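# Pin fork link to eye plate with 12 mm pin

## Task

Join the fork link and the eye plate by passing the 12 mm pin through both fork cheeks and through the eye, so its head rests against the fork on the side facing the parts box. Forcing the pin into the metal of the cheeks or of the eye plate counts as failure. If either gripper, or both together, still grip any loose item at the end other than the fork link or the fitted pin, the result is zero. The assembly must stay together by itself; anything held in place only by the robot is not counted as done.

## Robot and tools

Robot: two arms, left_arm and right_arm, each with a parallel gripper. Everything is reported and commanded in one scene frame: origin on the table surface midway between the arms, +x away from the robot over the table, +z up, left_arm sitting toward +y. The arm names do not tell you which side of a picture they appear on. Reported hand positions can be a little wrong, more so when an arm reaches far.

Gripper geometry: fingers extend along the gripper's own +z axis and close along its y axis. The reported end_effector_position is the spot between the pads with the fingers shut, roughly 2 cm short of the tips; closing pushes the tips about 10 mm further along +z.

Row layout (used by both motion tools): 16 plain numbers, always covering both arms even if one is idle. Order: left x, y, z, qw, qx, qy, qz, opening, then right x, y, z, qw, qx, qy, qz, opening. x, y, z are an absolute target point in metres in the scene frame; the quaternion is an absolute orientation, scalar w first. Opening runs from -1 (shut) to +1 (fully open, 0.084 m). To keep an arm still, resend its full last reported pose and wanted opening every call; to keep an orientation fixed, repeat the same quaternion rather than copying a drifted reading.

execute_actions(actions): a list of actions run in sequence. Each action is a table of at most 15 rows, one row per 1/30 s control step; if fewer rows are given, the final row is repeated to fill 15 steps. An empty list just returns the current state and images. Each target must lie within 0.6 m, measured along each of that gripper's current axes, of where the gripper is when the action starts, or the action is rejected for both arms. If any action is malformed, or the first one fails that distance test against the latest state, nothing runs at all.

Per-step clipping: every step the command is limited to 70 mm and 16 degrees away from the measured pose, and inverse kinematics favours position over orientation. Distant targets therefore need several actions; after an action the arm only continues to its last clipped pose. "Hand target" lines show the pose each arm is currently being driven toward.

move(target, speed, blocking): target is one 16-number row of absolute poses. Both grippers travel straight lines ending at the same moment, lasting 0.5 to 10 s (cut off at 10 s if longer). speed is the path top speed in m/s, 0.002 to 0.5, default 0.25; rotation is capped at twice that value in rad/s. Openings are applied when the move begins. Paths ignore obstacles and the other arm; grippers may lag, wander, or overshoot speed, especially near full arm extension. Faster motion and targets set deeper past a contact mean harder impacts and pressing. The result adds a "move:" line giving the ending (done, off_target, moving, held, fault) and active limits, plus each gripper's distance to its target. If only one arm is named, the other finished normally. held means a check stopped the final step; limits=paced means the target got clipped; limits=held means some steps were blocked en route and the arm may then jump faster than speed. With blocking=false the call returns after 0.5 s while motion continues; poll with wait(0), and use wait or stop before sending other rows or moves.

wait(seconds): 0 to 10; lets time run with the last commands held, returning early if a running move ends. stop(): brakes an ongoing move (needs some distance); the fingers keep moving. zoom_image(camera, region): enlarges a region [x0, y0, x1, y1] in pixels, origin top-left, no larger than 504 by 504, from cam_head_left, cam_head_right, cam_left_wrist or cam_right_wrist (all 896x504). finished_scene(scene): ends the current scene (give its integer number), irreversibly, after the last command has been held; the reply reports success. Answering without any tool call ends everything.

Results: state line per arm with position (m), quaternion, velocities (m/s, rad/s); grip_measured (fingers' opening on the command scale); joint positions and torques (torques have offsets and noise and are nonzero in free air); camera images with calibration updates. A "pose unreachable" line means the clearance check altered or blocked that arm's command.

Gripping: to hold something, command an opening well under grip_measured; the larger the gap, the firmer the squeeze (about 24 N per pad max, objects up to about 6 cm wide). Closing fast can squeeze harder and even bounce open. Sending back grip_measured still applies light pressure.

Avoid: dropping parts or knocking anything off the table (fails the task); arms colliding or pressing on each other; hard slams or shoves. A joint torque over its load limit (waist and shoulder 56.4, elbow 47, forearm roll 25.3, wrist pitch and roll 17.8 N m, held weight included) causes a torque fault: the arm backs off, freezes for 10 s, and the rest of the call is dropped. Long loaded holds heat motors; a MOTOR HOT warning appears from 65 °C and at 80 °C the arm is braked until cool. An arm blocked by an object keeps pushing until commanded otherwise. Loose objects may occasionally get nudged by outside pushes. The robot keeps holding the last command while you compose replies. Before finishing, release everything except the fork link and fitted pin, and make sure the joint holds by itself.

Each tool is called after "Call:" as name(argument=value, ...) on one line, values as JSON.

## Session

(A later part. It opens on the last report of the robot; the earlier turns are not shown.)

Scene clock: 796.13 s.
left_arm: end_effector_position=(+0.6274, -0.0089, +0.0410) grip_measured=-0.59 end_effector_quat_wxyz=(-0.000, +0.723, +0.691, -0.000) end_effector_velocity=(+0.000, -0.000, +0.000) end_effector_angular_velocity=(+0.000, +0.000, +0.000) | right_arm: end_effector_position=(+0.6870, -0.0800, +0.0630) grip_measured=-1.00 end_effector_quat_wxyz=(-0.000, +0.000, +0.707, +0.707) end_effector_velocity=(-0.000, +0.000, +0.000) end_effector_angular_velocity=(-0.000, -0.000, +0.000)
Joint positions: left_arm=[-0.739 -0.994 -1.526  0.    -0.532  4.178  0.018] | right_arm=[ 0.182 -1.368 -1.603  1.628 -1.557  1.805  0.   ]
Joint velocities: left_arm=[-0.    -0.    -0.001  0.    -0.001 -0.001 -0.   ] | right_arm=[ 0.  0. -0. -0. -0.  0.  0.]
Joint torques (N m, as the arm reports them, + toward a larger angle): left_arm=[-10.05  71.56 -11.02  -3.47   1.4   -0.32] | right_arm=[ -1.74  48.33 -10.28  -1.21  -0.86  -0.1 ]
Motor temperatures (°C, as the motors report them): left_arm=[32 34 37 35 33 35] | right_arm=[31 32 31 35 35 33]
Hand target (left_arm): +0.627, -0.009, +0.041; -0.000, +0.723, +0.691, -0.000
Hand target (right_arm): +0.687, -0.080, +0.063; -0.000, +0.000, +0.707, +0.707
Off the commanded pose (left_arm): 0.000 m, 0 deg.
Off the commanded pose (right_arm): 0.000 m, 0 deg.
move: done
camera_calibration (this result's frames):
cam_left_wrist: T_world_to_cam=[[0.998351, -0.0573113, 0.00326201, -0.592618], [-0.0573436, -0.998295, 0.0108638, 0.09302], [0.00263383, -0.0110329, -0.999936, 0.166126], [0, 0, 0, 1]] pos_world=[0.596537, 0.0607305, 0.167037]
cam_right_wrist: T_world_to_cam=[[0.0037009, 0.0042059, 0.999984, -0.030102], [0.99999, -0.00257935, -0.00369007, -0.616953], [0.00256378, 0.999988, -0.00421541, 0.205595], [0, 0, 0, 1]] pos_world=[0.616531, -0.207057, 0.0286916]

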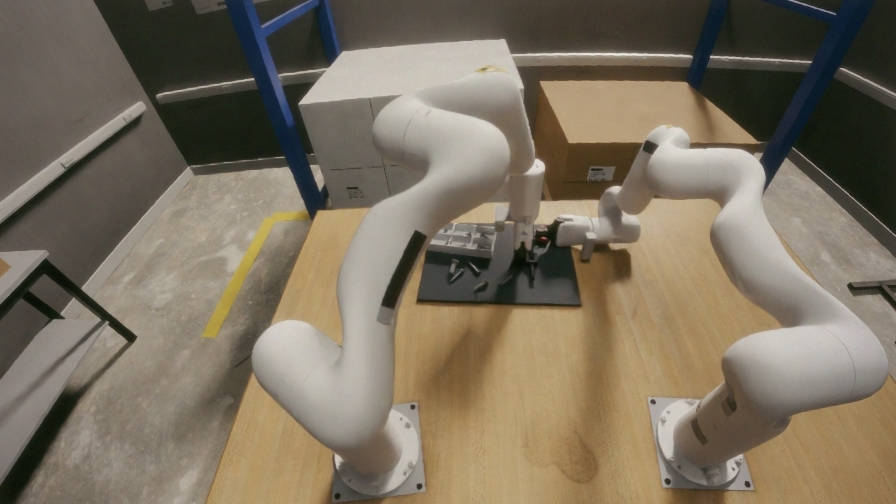

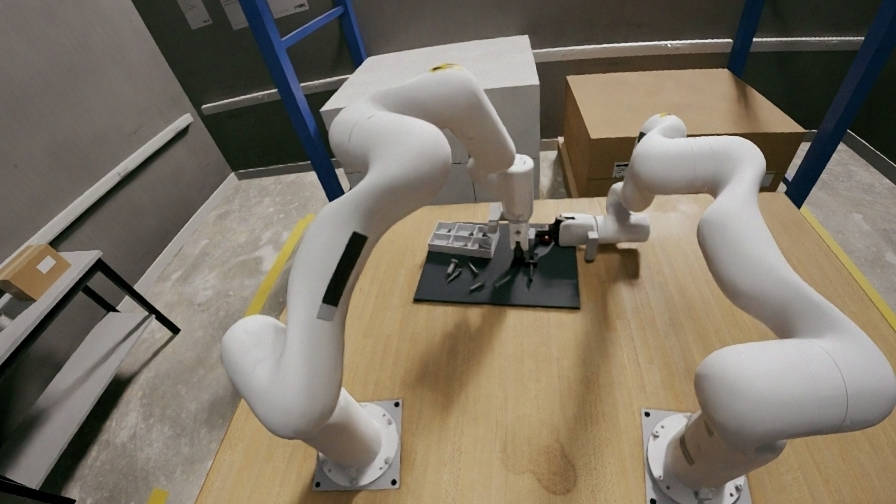

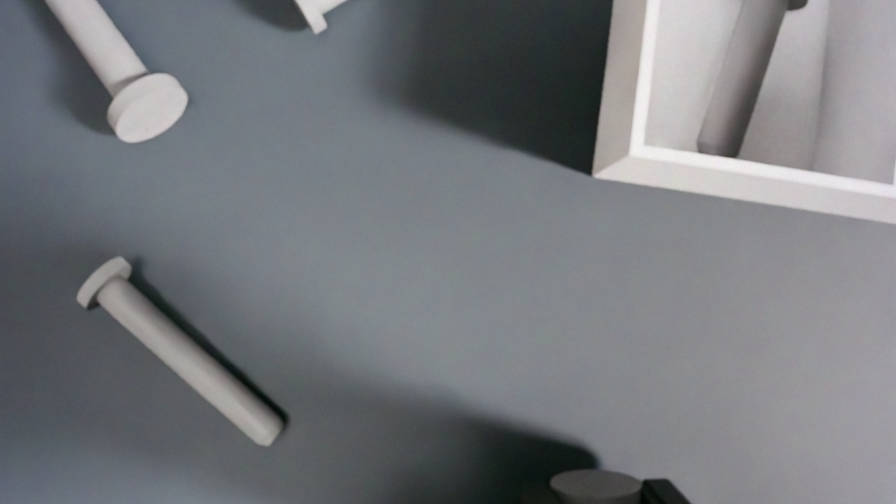

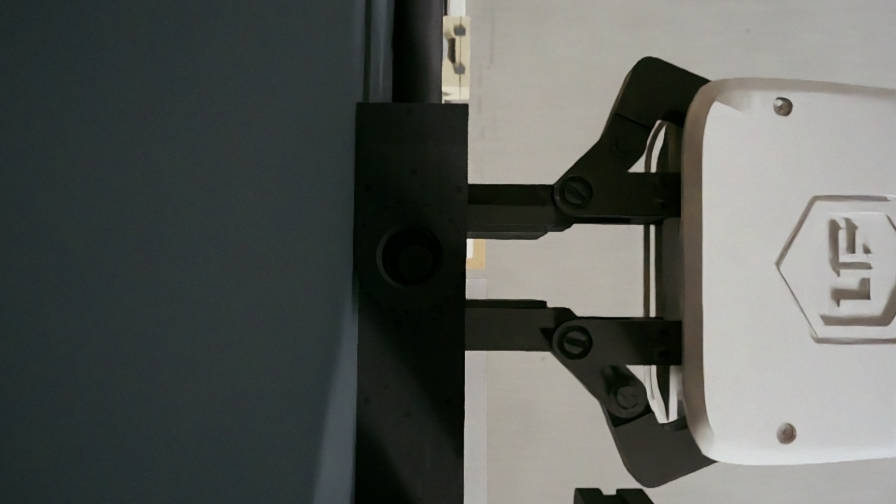

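Call:
move(target=[0.6275,-0.006,0.041,0,0.723,0.691,0,-0.2,0.687,-0.08,0.063,0,0,0.707,0.707,-1], speed=0.01)

Call:
move(target=[0.627,-0.019,0.041,0,0.723,0.691,0,-0.2,0.687,-0.08,0.063,0,0,0.707,0.707,-1], speed=0.01)

Call:
move(target=[0.627,-0.019,0.041,0,0.723,0.691,0,-1,0.687,-0.08,0.063,0,0,0.707,0.707,-1], speed=0.01)

Call:
move(target=[0.6271,-0.016,0.041,0,0.723,0.691,0,-1,0.687,-0.08,0.063,0,0,0.707,0.707,-1], speed=0.003)

Call:
zoom_image(camera="cam_right_wrist", region=[350,200,490,330])

Scene clock: 798.67 s.
left_arm: end_effector_position=(+0.6275, -0.0061, +0.0410) grip_measured=-0.22 end_effector_quat_wxyz=(+0.000, +0.723, +0.691, +0.000) end_effector_velocity=(-0.000, +0.001, -0.000) end_effector_angular_velocity=(+0.000, +0.001, -0.000) | right_arm: end_effector_position=(+0.6870, -0.0800, +0.0630) grip_measured=-1.00 end_effector_quat_wxyz=(-0.000, -0.000, +0.707, +0.707) end_effector_velocity=(-0.000, +0.001, +0.001) end_effector_angular_velocity=(+0.000, -0.001, +0.002)
Joint positions: left_arm=[-0.736 -0.991 -1.52   0.    -0.529  4.181  0.035] | right_arm=[ 0.182 -1.368 -1.603  1.628 -1.557  1.805  0.   ]
Joint velocities: left_arm=[ 0.001  0.001  0.002 -0.     0.001  0.002  0.   ] | right_arm=[ 0.002  0.001 -0.    -0.     0.     0.     0.   ]
Joint torques (N m, as the arm reports them, + toward a larger angle): left_arm=[ 6.08 72.45 -9.84 -0.33  0.39 -0.21] | right_arm=[  2.55  46.62 -10.85  -1.88  -0.84  -0.07]
Motor temperatures (°C, as the motors report them): left_arm=[32 34 37 35 33 35] | right_arm=[31 32 31 35 35 33]
Hand target (left_arm): +0.627, -0.006, +0.041; +0.000, +0.723, +0.691, +0.000
Hand target (right_arm): +0.687, -0.080, +0.063; -0.000, -0.000, +0.707, +0.707
Off the commanded pose (left_arm): 0.000 m, 0 deg.
Off the commanded pose (right_arm): 0.000 m, 0 deg.
move: done
camera_calibration (this result's frames):
cam_left_wrist: T_world_to_cam=[[0.998349, -0.0573433, 0.00341496, -0.59254], [-0.0573776, -0.998292, 0.0109826, 0.0957676], [0.00277935, -0.0111604, -0.999934, 0.166075], [0, 0, 0, 1]] pos_world=[0.596595, 0.0634793, 0.167036]
cam_right_wrist: T_world_to_cam=[[0.00370091, 0.00420584, 0.999984, -0.0301021], [0.99999, -0.00257913, -0.00369008, -0.616953], [0.00256357, 0.999988, -0.00421535, 0.205595], [0, 0, 0, 1]] pos_world=[0.616531, -0.207057, 0.0286916]

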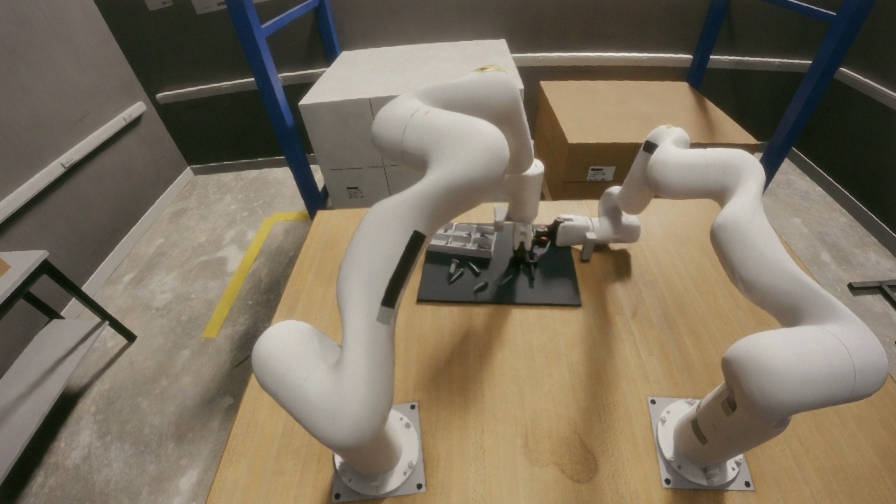

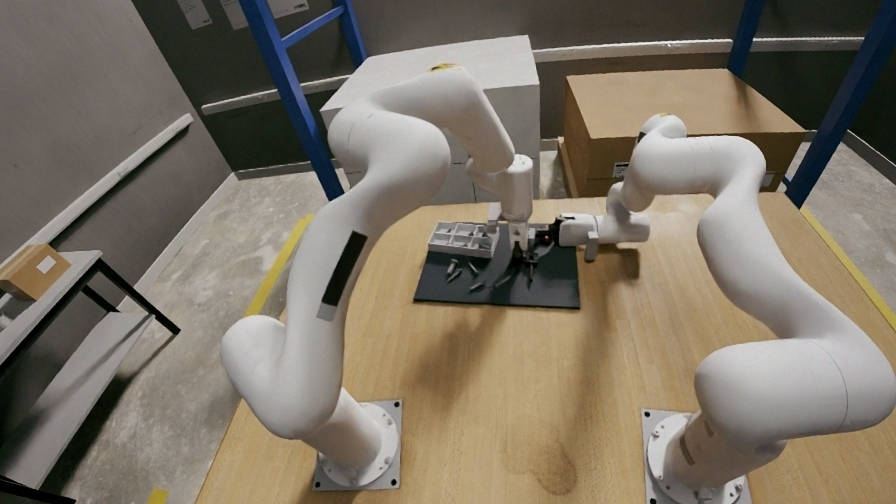

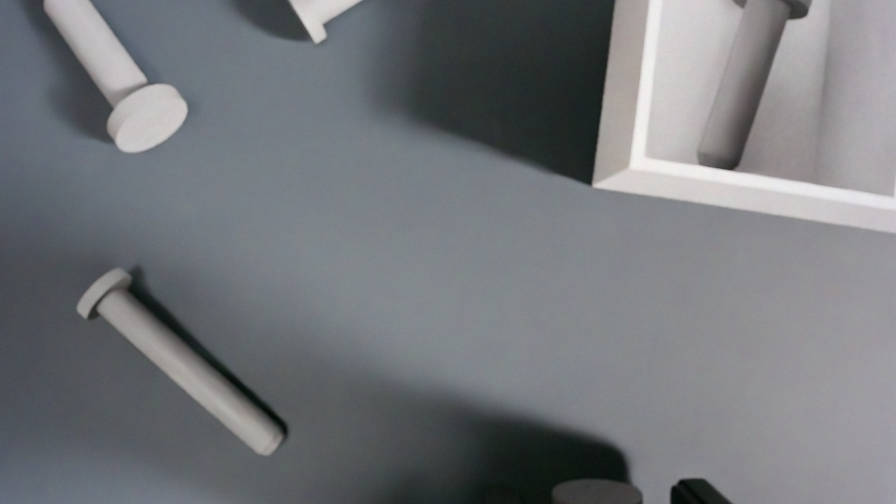

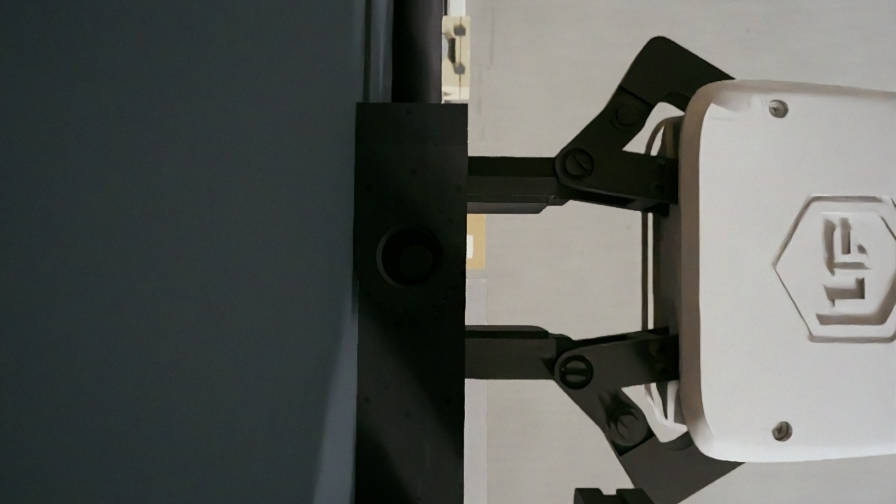

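Scene clock: 800.17 s.
left_arm: end_effector_position=(+0.6270, -0.0152, +0.0406) grip_measured=-0.21 end_effector_quat_wxyz=(-0.004, +0.723, +0.691, -0.000) end_effector_velocity=(+0.001, -0.000, +0.001) end_effector_angular_velocity=(+0.003, +0.003, +0.000) | right_arm: end_effector_position=(+0.6870, -0.0800, +0.0630) grip_measured=-1.00 end_effector_quat_wxyz=(+0.000, +0.000, +0.707, +0.707) end_effector_velocity=(-0.000, +0.001, +0.000) end_effector_angular_velocity=(-0.000, -0.000, +0.002)
Joint positions: left_arm=[-0.748 -1.005 -1.546  0.003 -0.548  4.166  0.035] | right_arm=[ 0.182 -1.368 -1.603  1.628 -1.557  1.805  0.   ]
Joint velocities: left_arm=[-0.    -0.002 -0.008  0.002 -0.01  -0.002  0.   ] | right_arm=[ 0.001  0.     0.    -0.001  0.     0.     0.   ]
Joint torques (N m, as the arm reports them, + toward a larger angle): left_arm=[-31.49  74.67 -18.06  -9.4    5.45  -1.49] | right_arm=[  0.99  46.76 -10.5   -1.07  -0.72  -0.32]
Motor temperatures (°C, as the motors report them): left_arm=[32 34 37 35 33 35] | right_arm=[31 32 31 35 35 33]
Hand target (left_arm): +0.627, -0.019, +0.041; -0.000, +0.723, +0.691, -0.000
Hand target (right_arm): +0.687, -0.080, +0.063; -0.000, +0.000, +0.707, +0.707
Off the commanded pose (left_arm): 0.004 m, 0 deg.
Off the commanded pose (right_arm): 0.000 m, 0 deg.
move: off_target (left_arm)
camera_calibration (this result's frames):
cam_left_wrist: T_world_to_cam=[[0.998394, -0.0566113, -0.00189889, -0.592384], [-0.0565986, -0.998378, 0.00620167, 0.0863799], [-0.0022469, -0.00608424, -0.999979, 0.168774], [0, 0, 0, 1]] pos_world=[0.596701, 0.0537309, 0.16711]
cam_right_wrist: T_world_to_cam=[[0.00370085, 0.00420578, 0.999984, -0.030102], [0.99999, -0.00257948, -0.00369003, -0.616953], [0.00256392, 0.999988, -0.00421528, 0.205595], [0, 0, 0, 1]] pos_world=[0.616531, -0.207057, 0.0286916]

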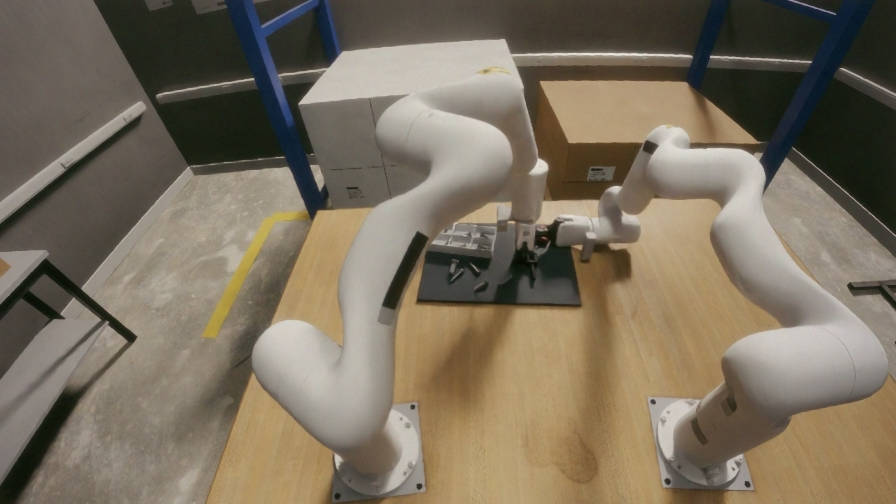

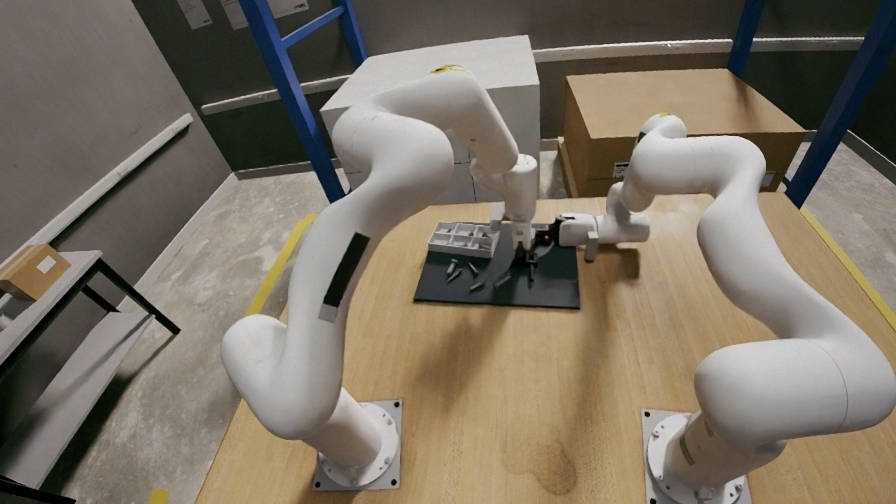

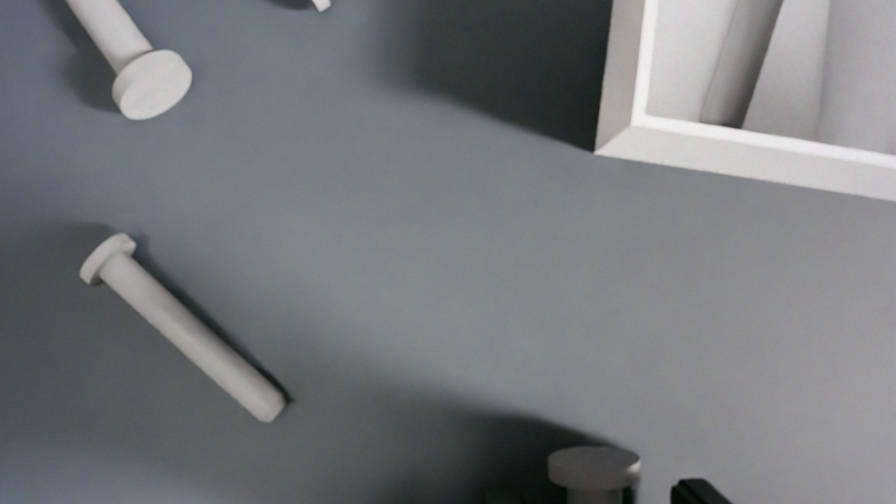

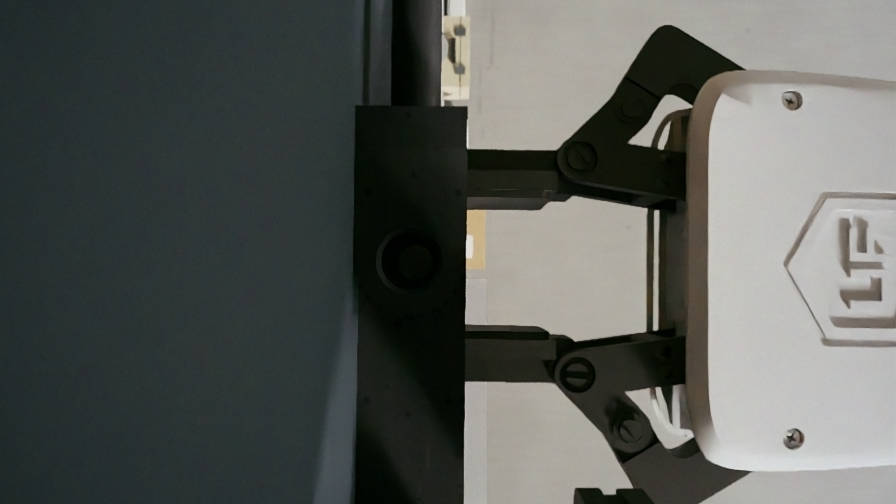

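Scene clock: 800.87 s.
left_arm: end_effector_position=(+0.6275, -0.0150, +0.0401) grip_measured=-0.74 end_effector_quat_wxyz=(-0.003, +0.722, +0.692, +0.000) end_effector_velocity=(+0.000, +0.000, -0.000) end_effector_angular_velocity=(-0.001, -0.002, -0.000) | right_arm: end_effector_position=(+0.6870, -0.0800, +0.0630) grip_measured=-1.00 end_effector_quat_wxyz=(+0.000, -0.000, +0.707, +0.707) end_effector_velocity=(+0.001, -0.001, +0.001) end_effector_angular_velocity=(+0.000, +0.000, -0.002)
Joint positions: left_arm=[-0.747 -1.006 -1.545  0.003 -0.545  4.165  0.011] | right_arm=[ 0.182 -1.368 -1.603  1.628 -1.557  1.805  0.   ]
Joint velocities: left_arm=[ 0.     0.001  0.002  0.001  0.004 -0.     0.   ] | right_arm=[-0.001  0.001  0.     0.001  0.     0.001  0.   ]
Joint torques (N m, as the arm reports them, + toward a larger angle): left_arm=[-33.86  95.92 -22.62  -8.81   4.28  -0.73] | right_arm=[ -2.15  46.87 -10.42  -1.05  -0.62   0.1 ]
Motor temperatures (°C, as the motors report them): left_arm=[32 34 37 35 33 35] | right_arm=[31 32 31 35 35 33]
Hand target (left_arm): +0.627, -0.019, +0.041; -0.000, +0.723, +0.691, -0.000
Hand target (right_arm): +0.687, -0.080, +0.063; +0.000, +0.000, +0.707, +0.707
Off the commanded pose (left_arm): 0.004 m, 0 deg.
Off the commanded pose (right_arm): 0.000 m, 0 deg.
move: off_target (left_arm)
camera_calibration (this result's frames):
cam_left_wrist: T_world_to_cam=[[0.998489, -0.054946, -0.000236448, -0.592986], [-0.0549429, -0.998464, 0.00716354, 0.0855803], [-0.000629693, -0.00713973, -0.999974, 0.167281], [0, 0, 0, 1]] pos_world=[0.596897, 0.054061, 0.166523]
cam_right_wrist: T_world_to_cam=[[0.00370066, 0.00420591, 0.999984, -0.0301019], [0.99999, -0.00257936, -0.00368983, -0.616953], [0.0025638, 0.999988, -0.00421541, 0.205595], [0, 0, 0, 1]] pos_world=[0.616531, -0.207057, 0.0286916]

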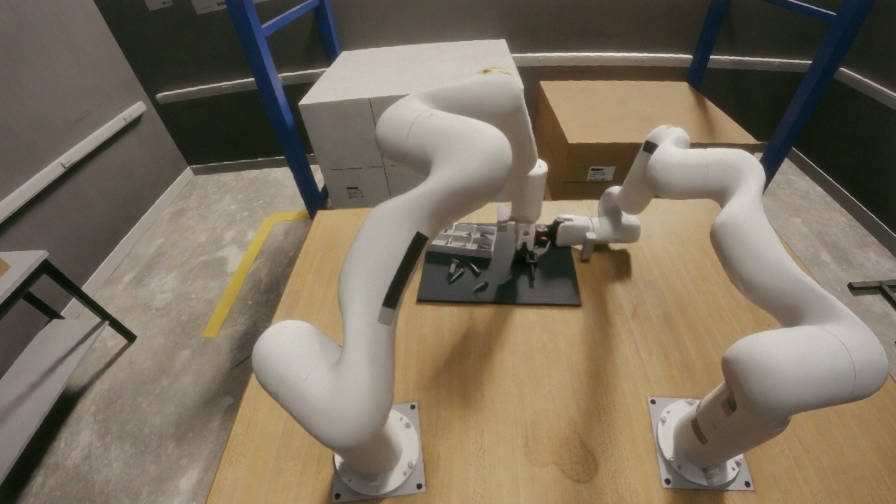

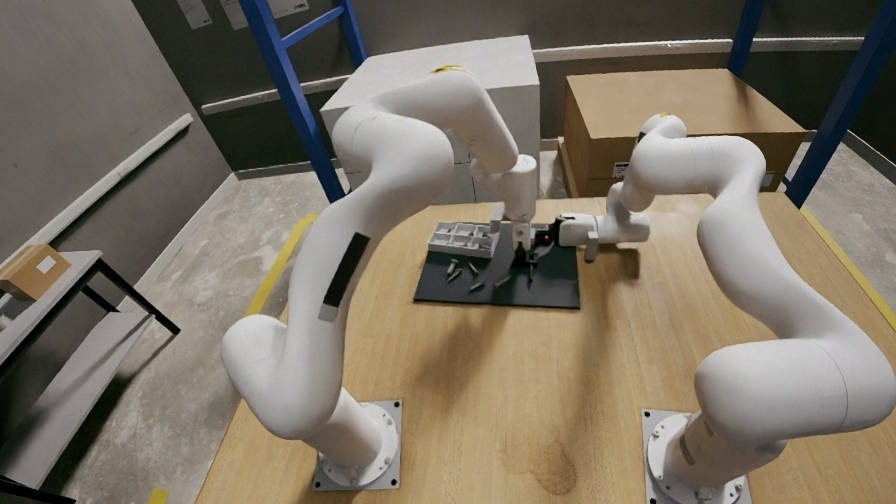

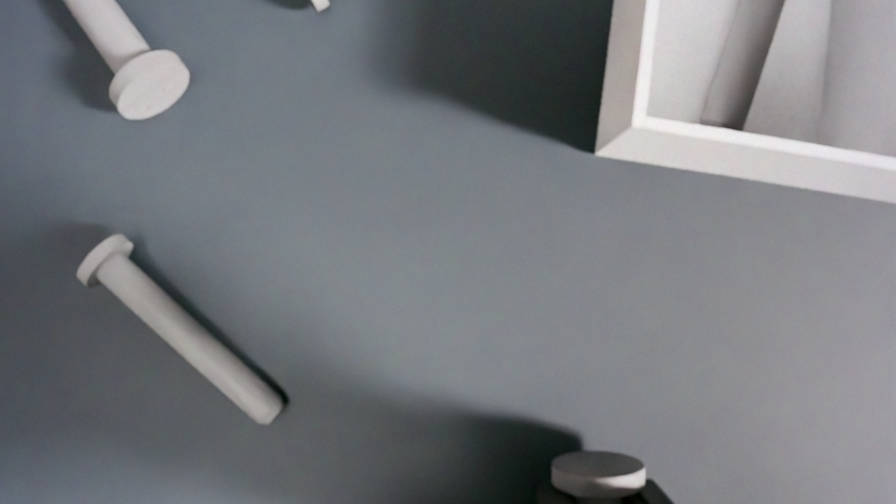

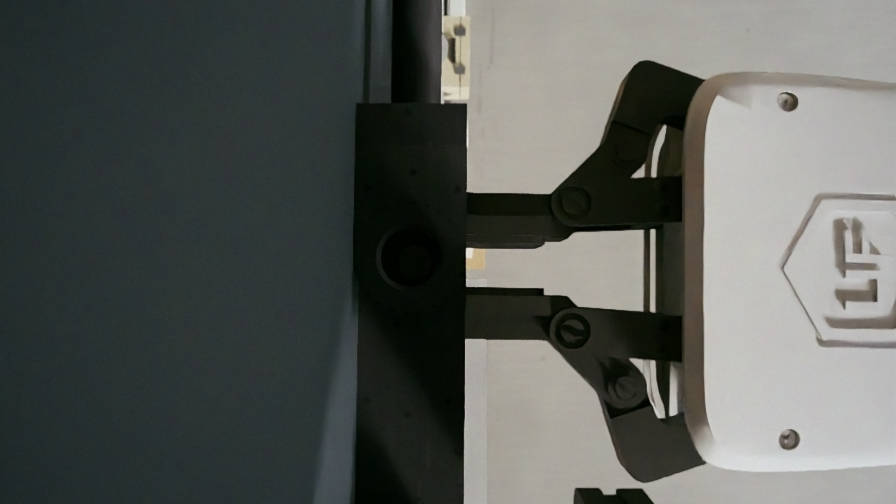

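Scene clock: 802.03 s.
left_arm: end_effector_position=(+0.6275, -0.0145, +0.0405) grip_measured=-0.74 end_effector_quat_wxyz=(-0.001, +0.722, +0.691, +0.000) end_effector_velocity=(-0.000, +0.001, -0.001) end_effector_angular_velocity=(-0.000, +0.000, +0.002) | right_arm: end_effector_position=(+0.6870, -0.0800, +0.0630) grip_measured=-1.00 end_effector_quat_wxyz=(+0.000, -0.000, +0.707, +0.707) end_effector_velocity=(-0.000, -0.000, -0.000) end_effector_angular_velocity=(-0.000, +0.001, +0.000)
Joint positions: left_arm=[-0.746 -1.002 -1.54   0.001 -0.539  4.169  0.011] | right_arm=[ 0.182 -1.368 -1.603  1.628 -1.557  1.805  0.   ]
Joint velocities: left_arm=[ 0.001 -0.     0.002 -0.001  0.002  0.001  0.   ] | right_arm=[-0.001 -0.     0.    -0.001 -0.    -0.     0.   ]
Joint torques (N m, as the arm reports them, + toward a larger angle): left_arm=[-22.87  99.97 -21.31  -6.63   2.69  -0.46] | right_arm=[ 0.28 49.1  -9.94 -0.69 -1.01 -0.23]
Motor temperatures (°C, as the motors report them): left_arm=[32 34 37 35 33 35] | right_arm=[31 32 31 35 35 33]
Hand target (left_arm): +0.627, -0.016, +0.041; -0.000, +0.723, +0.691, -0.000
Hand target (right_arm): +0.687, -0.080, +0.063; -0.000, -0.000, +0.707, +0.707
Off the commanded pose (left_arm): 0.002 m, 0 deg.
Off the commanded pose (right_arm): 0.000 m, 0 deg.
move: done
camera_calibration (this result's frames):
cam_left_wrist: T_world_to_cam=[[0.998426, -0.0560114, 0.00271288, -0.593009], [-0.056036, -0.998378, 0.0100836, 0.086567], [0.00214368, -0.0102197, -0.999945, 0.165895], [0, 0, 0, 1]] pos_world=[0.596571, 0.0549068, 0.166622]
cam_right_wrist: T_world_to_cam=[[0.00370055, 0.0042058, 0.999984, -0.0301019], [0.99999, -0.00257962, -0.00368972, -0.616953], [0.00256406, 0.999988, -0.0042153, 0.205595], [0, 0, 0, 1]] pos_world=[0.616531, -0.207057, 0.0286917]

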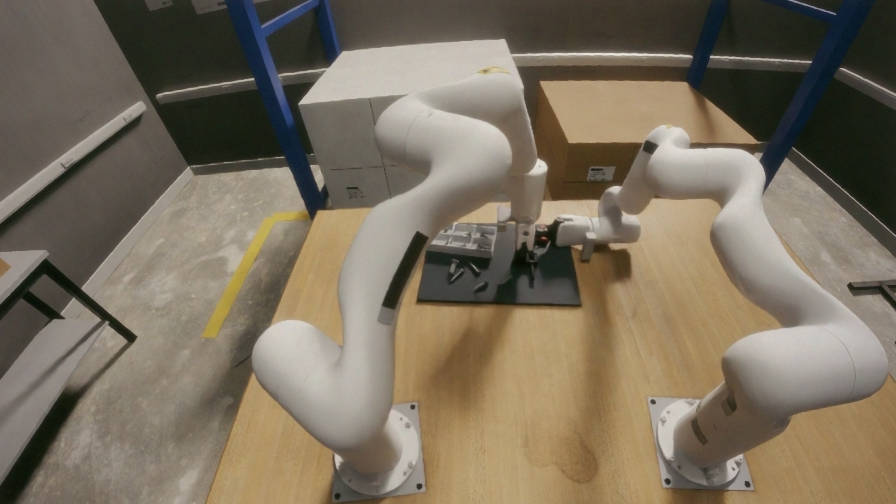

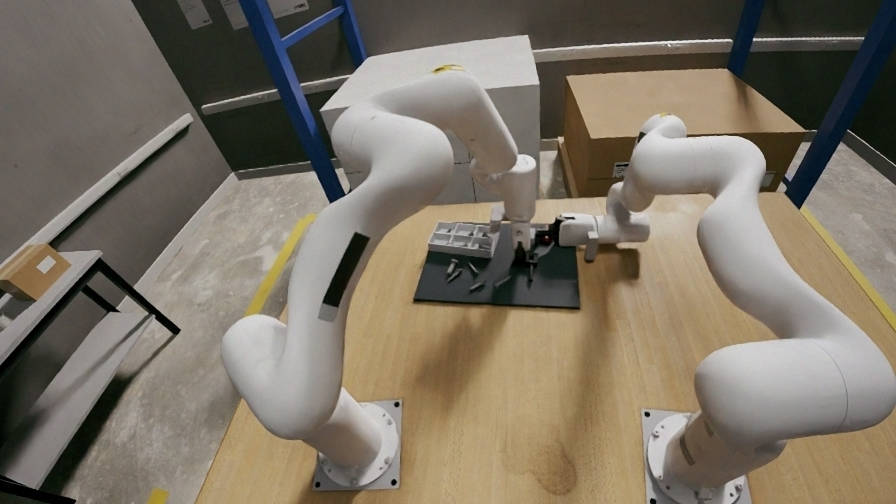

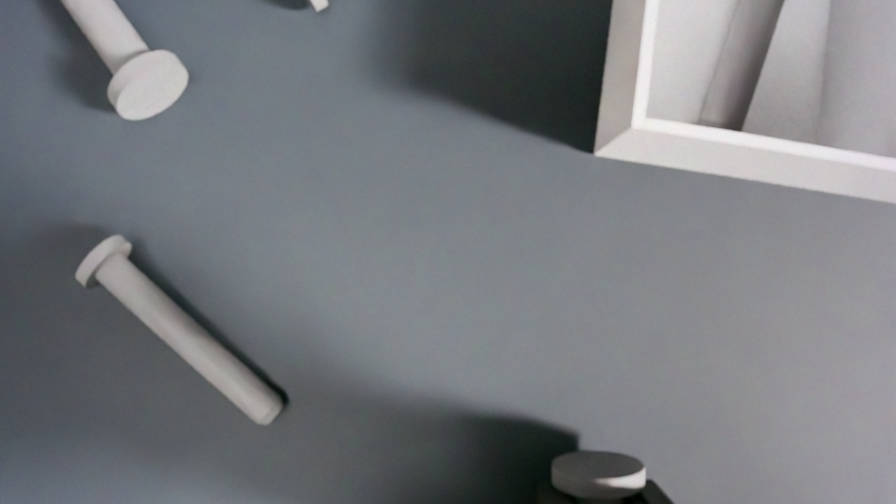

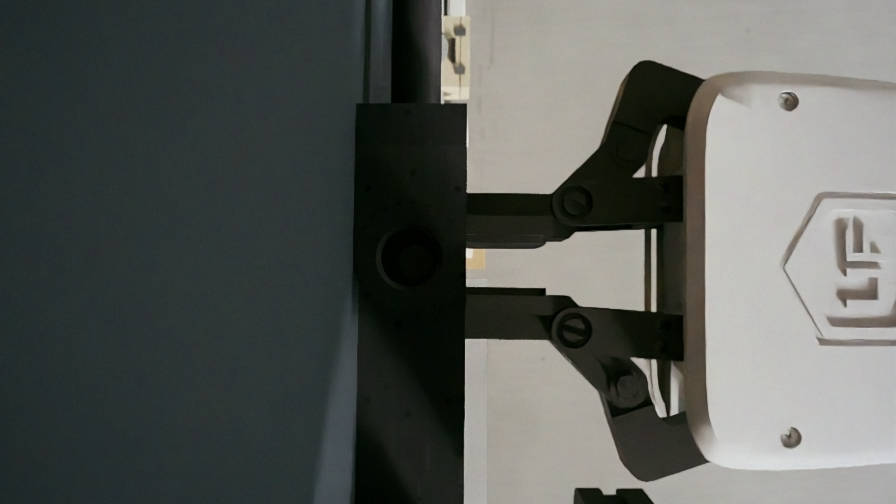

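Region (350, 200, 490, 330) of cam_right_wrist's 896x504 image, scaled by 3.600, with more detail than that image has; it fills the top 468 rows of this view, and the rest is white.

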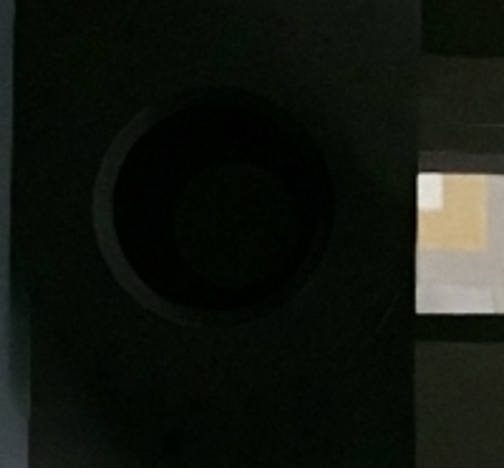

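Call:
move(target=[0.6275,-0.012,0.0405,0,0.723,0.691,0,-1,0.687,-0.08,0.063,0,0,0.707,0.707,-1], speed=0.003)

Call:
move(target=[0.6278,-0.006,0.0405,0,0.723,0.691,0,-1,0.687,-0.08,0.063,0,0,0.707,0.707,-1], speed=0.003)

Call:
zoom_image(camera="cam_right_wrist", region=[350,200,490,330])

Scene clock: 805.10 s.
left_arm: end_effector_position=(+0.6277, -0.0132, +0.0411) grip_measured=-0.74 end_effector_quat_wxyz=(+0.001, +0.723, +0.691, +0.000) end_effector_velocity=(-0.000, +0.002, +0.000) end_effector_angular_velocity=(+0.001, +0.000, -0.001) | right_arm: end_effector_position=(+0.6870, -0.0800, +0.0630) grip_measured=-1.00 end_effector_quat_wxyz=(+0.000, -0.000, +0.707, +0.707) end_effector_velocity=(-0.001, +0.001, -0.000) end_effector_angular_velocity=(+0.000, +0.000, +0.002)
Joint positions: left_arm=[-0.744 -0.998 -1.534 -0.001 -0.534  4.174  0.011] | right_arm=[ 0.182 -1.368 -1.603  1.628 -1.557  1.805  0.   ]
Joint velocities: left_arm=[ 0.001  0.002  0.003  0.001  0.     0.001 -0.   ] | right_arm=[ 0.002  0.     0.001  0.     0.    -0.001  0.   ]
Joint torques (N m, as the arm reports them, + toward a larger angle): left_arm=[ 16.05  90.95 -15.54   0.82   0.63  -0.34] | right_arm=[ -0.22  49.18 -10.9   -1.15  -0.87  -0.04]
Motor temperatures (°C, as the motors report them): left_arm=[32 34 37 35 33 35] | right_arm=[31 32 31 35 35 33]
Hand target (left_arm): +0.627, -0.012, +0.040; +0.000, +0.723, +0.691, +0.000
Hand target (right_arm): +0.687, -0.080, +0.063; -0.000, -0.000, +0.707, +0.707
Off the commanded pose (left_arm): 0.001 m, 0 deg.
Off the commanded pose (right_arm): 0.000 m, 0 deg.
move: done
camera_calibration (this result's frames):
cam_left_wrist: T_world_to_cam=[[0.998317, -0.0577826, 0.00496378, -0.593164], [-0.0578398, -0.99825, 0.0122802, 0.089006], [0.00424552, -0.0125466, -0.999912, 0.165104], [0, 0, 0, 1]] pos_world=[0.596612, 0.0566472, 0.166941]
cam_right_wrist: T_world_to_cam=[[0.0037006, 0.00420582, 0.999984, -0.0301019], [0.99999, -0.00257959, -0.00368977, -0.616953], [0.00256403, 0.999988, -0.00421532, 0.205595], [0, 0, 0, 1]] pos_world=[0.616531, -0.207057, 0.0286916]

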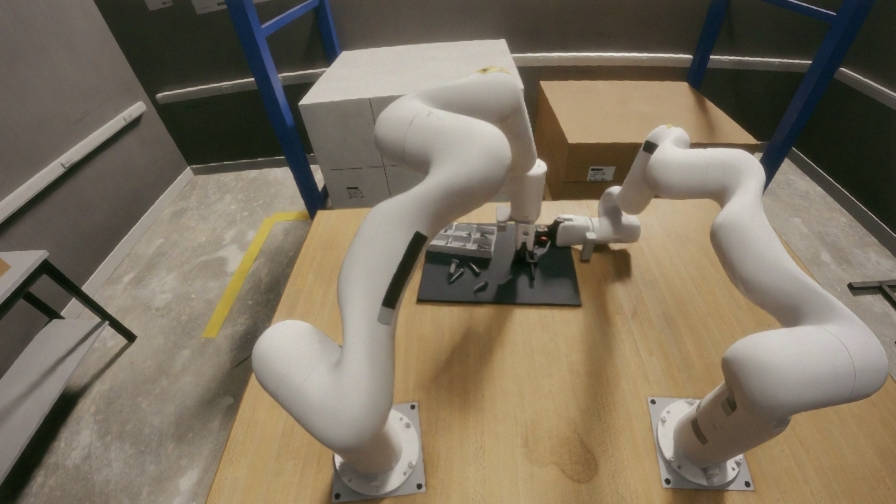

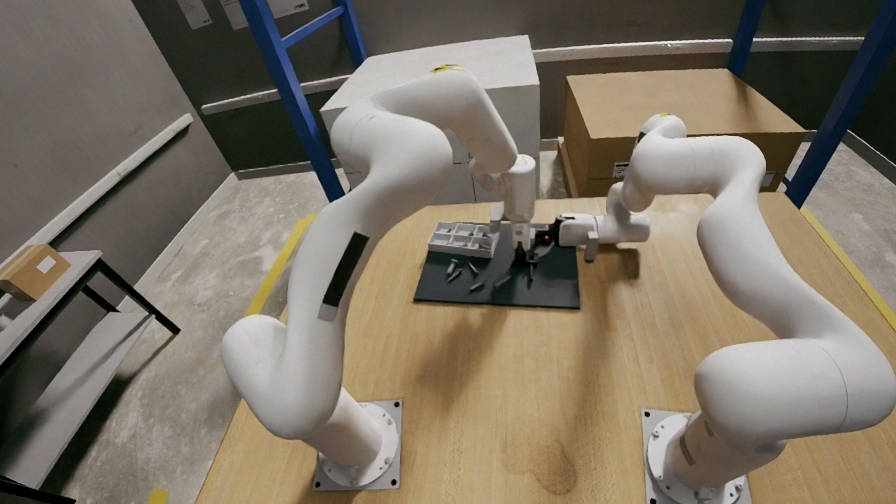

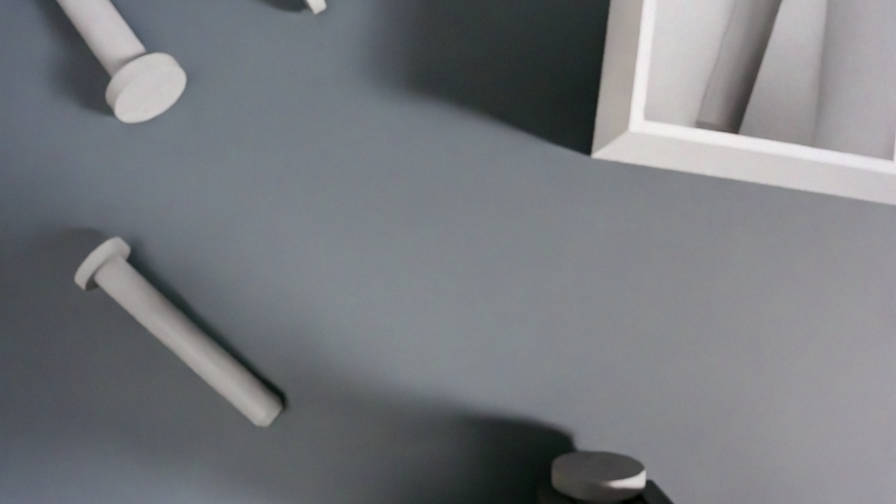

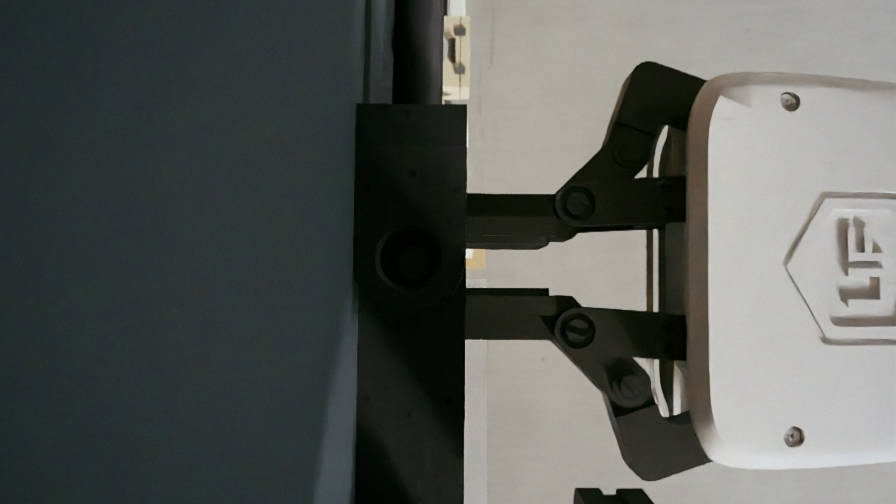

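Scene clock: 807.70 s.
left_arm: end_effector_position=(+0.6272, -0.0102, +0.0406) grip_measured=-0.74 end_effector_quat_wxyz=(+0.004, +0.724, +0.690, +0.000) end_effector_velocity=(-0.001, -0.000, -0.001) end_effector_angular_velocity=(-0.000, +0.000, -0.000) | right_arm: end_effector_position=(+0.6870, -0.0800, +0.0630) grip_measured=-1.00 end_effector_quat_wxyz=(-0.000, +0.000, +0.707, +0.707) end_effector_velocity=(-0.001, +0.000, -0.000) end_effector_angular_velocity=(-0.000, +0.001, +0.001)
Joint positions: left_arm=[-0.74  -0.993 -1.522 -0.002 -0.522  4.182  0.011] | right_arm=[ 0.182 -1.368 -1.603  1.628 -1.557  1.805  0.   ]
Joint velocities: left_arm=[-0.001 -0.     0.002 -0.001  0.002  0.001  0.   ] | right_arm=[ 0.001 -0.     0.    -0.001 -0.     0.     0.   ]
Joint torques (N m, as the arm reports them, + toward a larger angle): left_arm=[47.85 73.38 -2.35  7.34 -4.76 -0.5 ] | right_arm=[ -0.28  47.4  -10.23  -1.07  -0.69  -0.16]
Motor temperatures (°C, as the motors report them): left_arm=[32 34 37 35 33 35] | right_arm=[31 32 31 35 35 33]
Hand target (left_arm): +0.628, -0.006, +0.040; +0.000, +0.723, +0.691, +0.000
Hand target (right_arm): +0.687, -0.080, +0.063; +0.000, -0.000, +0.707, +0.707
Off the commanded pose (left_arm): 0.004 m, 0 deg.
Off the commanded pose (right_arm): 0.000 m, 0 deg.
move: off_target (left_arm)
camera_calibration (this result's frames):
cam_left_wrist: T_world_to_cam=[[0.998121, -0.0606133, 0.00899314, -0.592619], [-0.0607469, -0.998034, 0.0154059, 0.0936715], [0.00804167, -0.0159232, -0.999841, 0.162288], [0, 0, 0, 1]] pos_world=[0.59589, 0.0601509, 0.166149]
cam_right_wrist: T_world_to_cam=[[0.00370099, 0.00420589, 0.999984, -0.0301021], [0.99999, -0.00257927, -0.00369016, -0.616953], [0.00256371, 0.999988, -0.00421539, 0.205595], [0, 0, 0, 1]] pos_world=[0.616531, -0.207057, 0.0286916]

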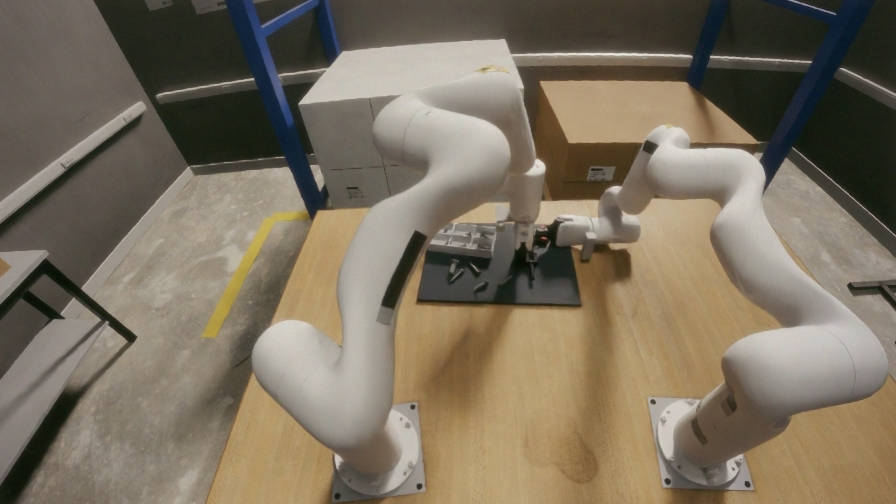

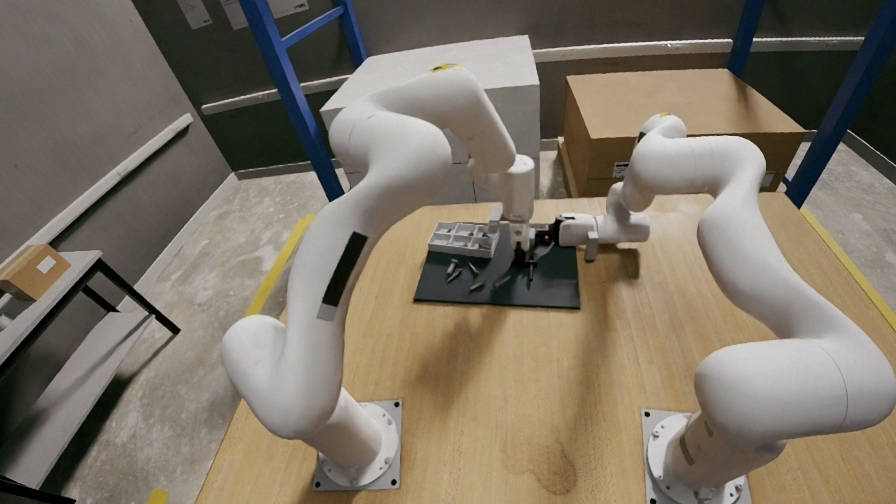

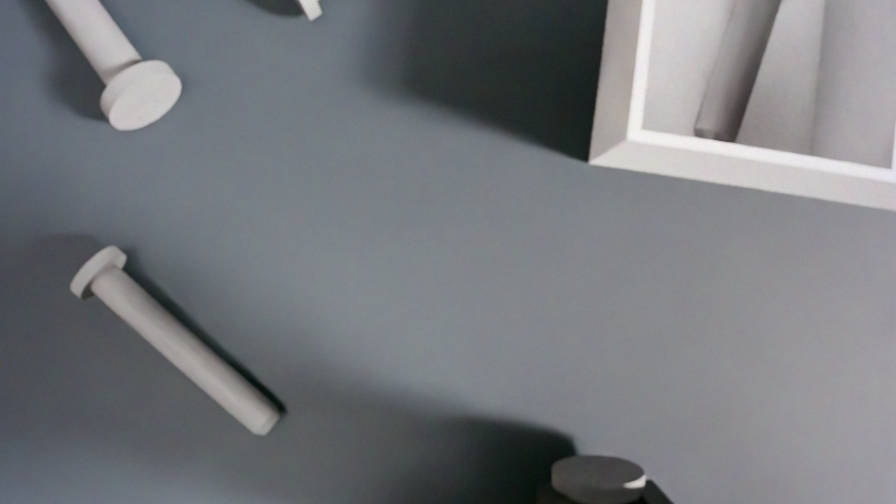

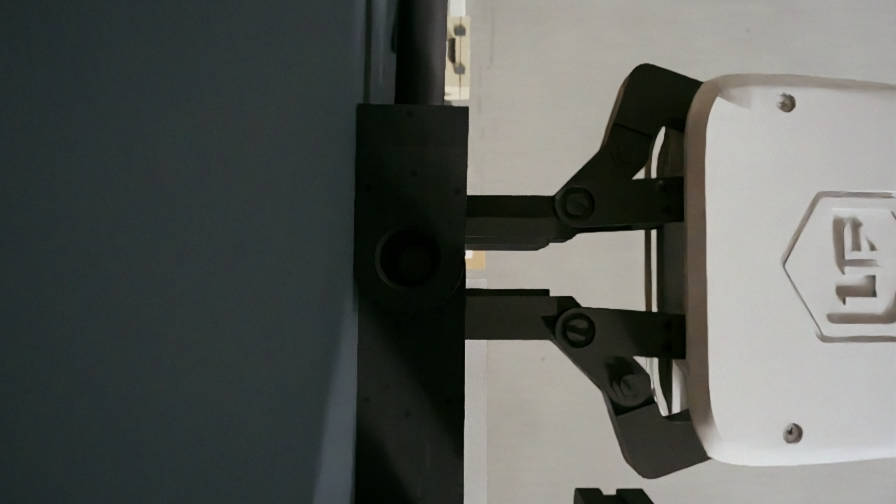

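Region (350, 200, 490, 330) of cam_right_wrist's 896x504 image, scaled by 3.600, with more detail than that image has; it fills the top 468 rows of this view, and the rest is white.

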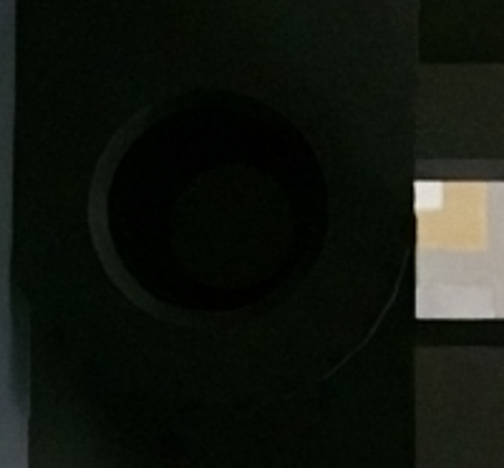

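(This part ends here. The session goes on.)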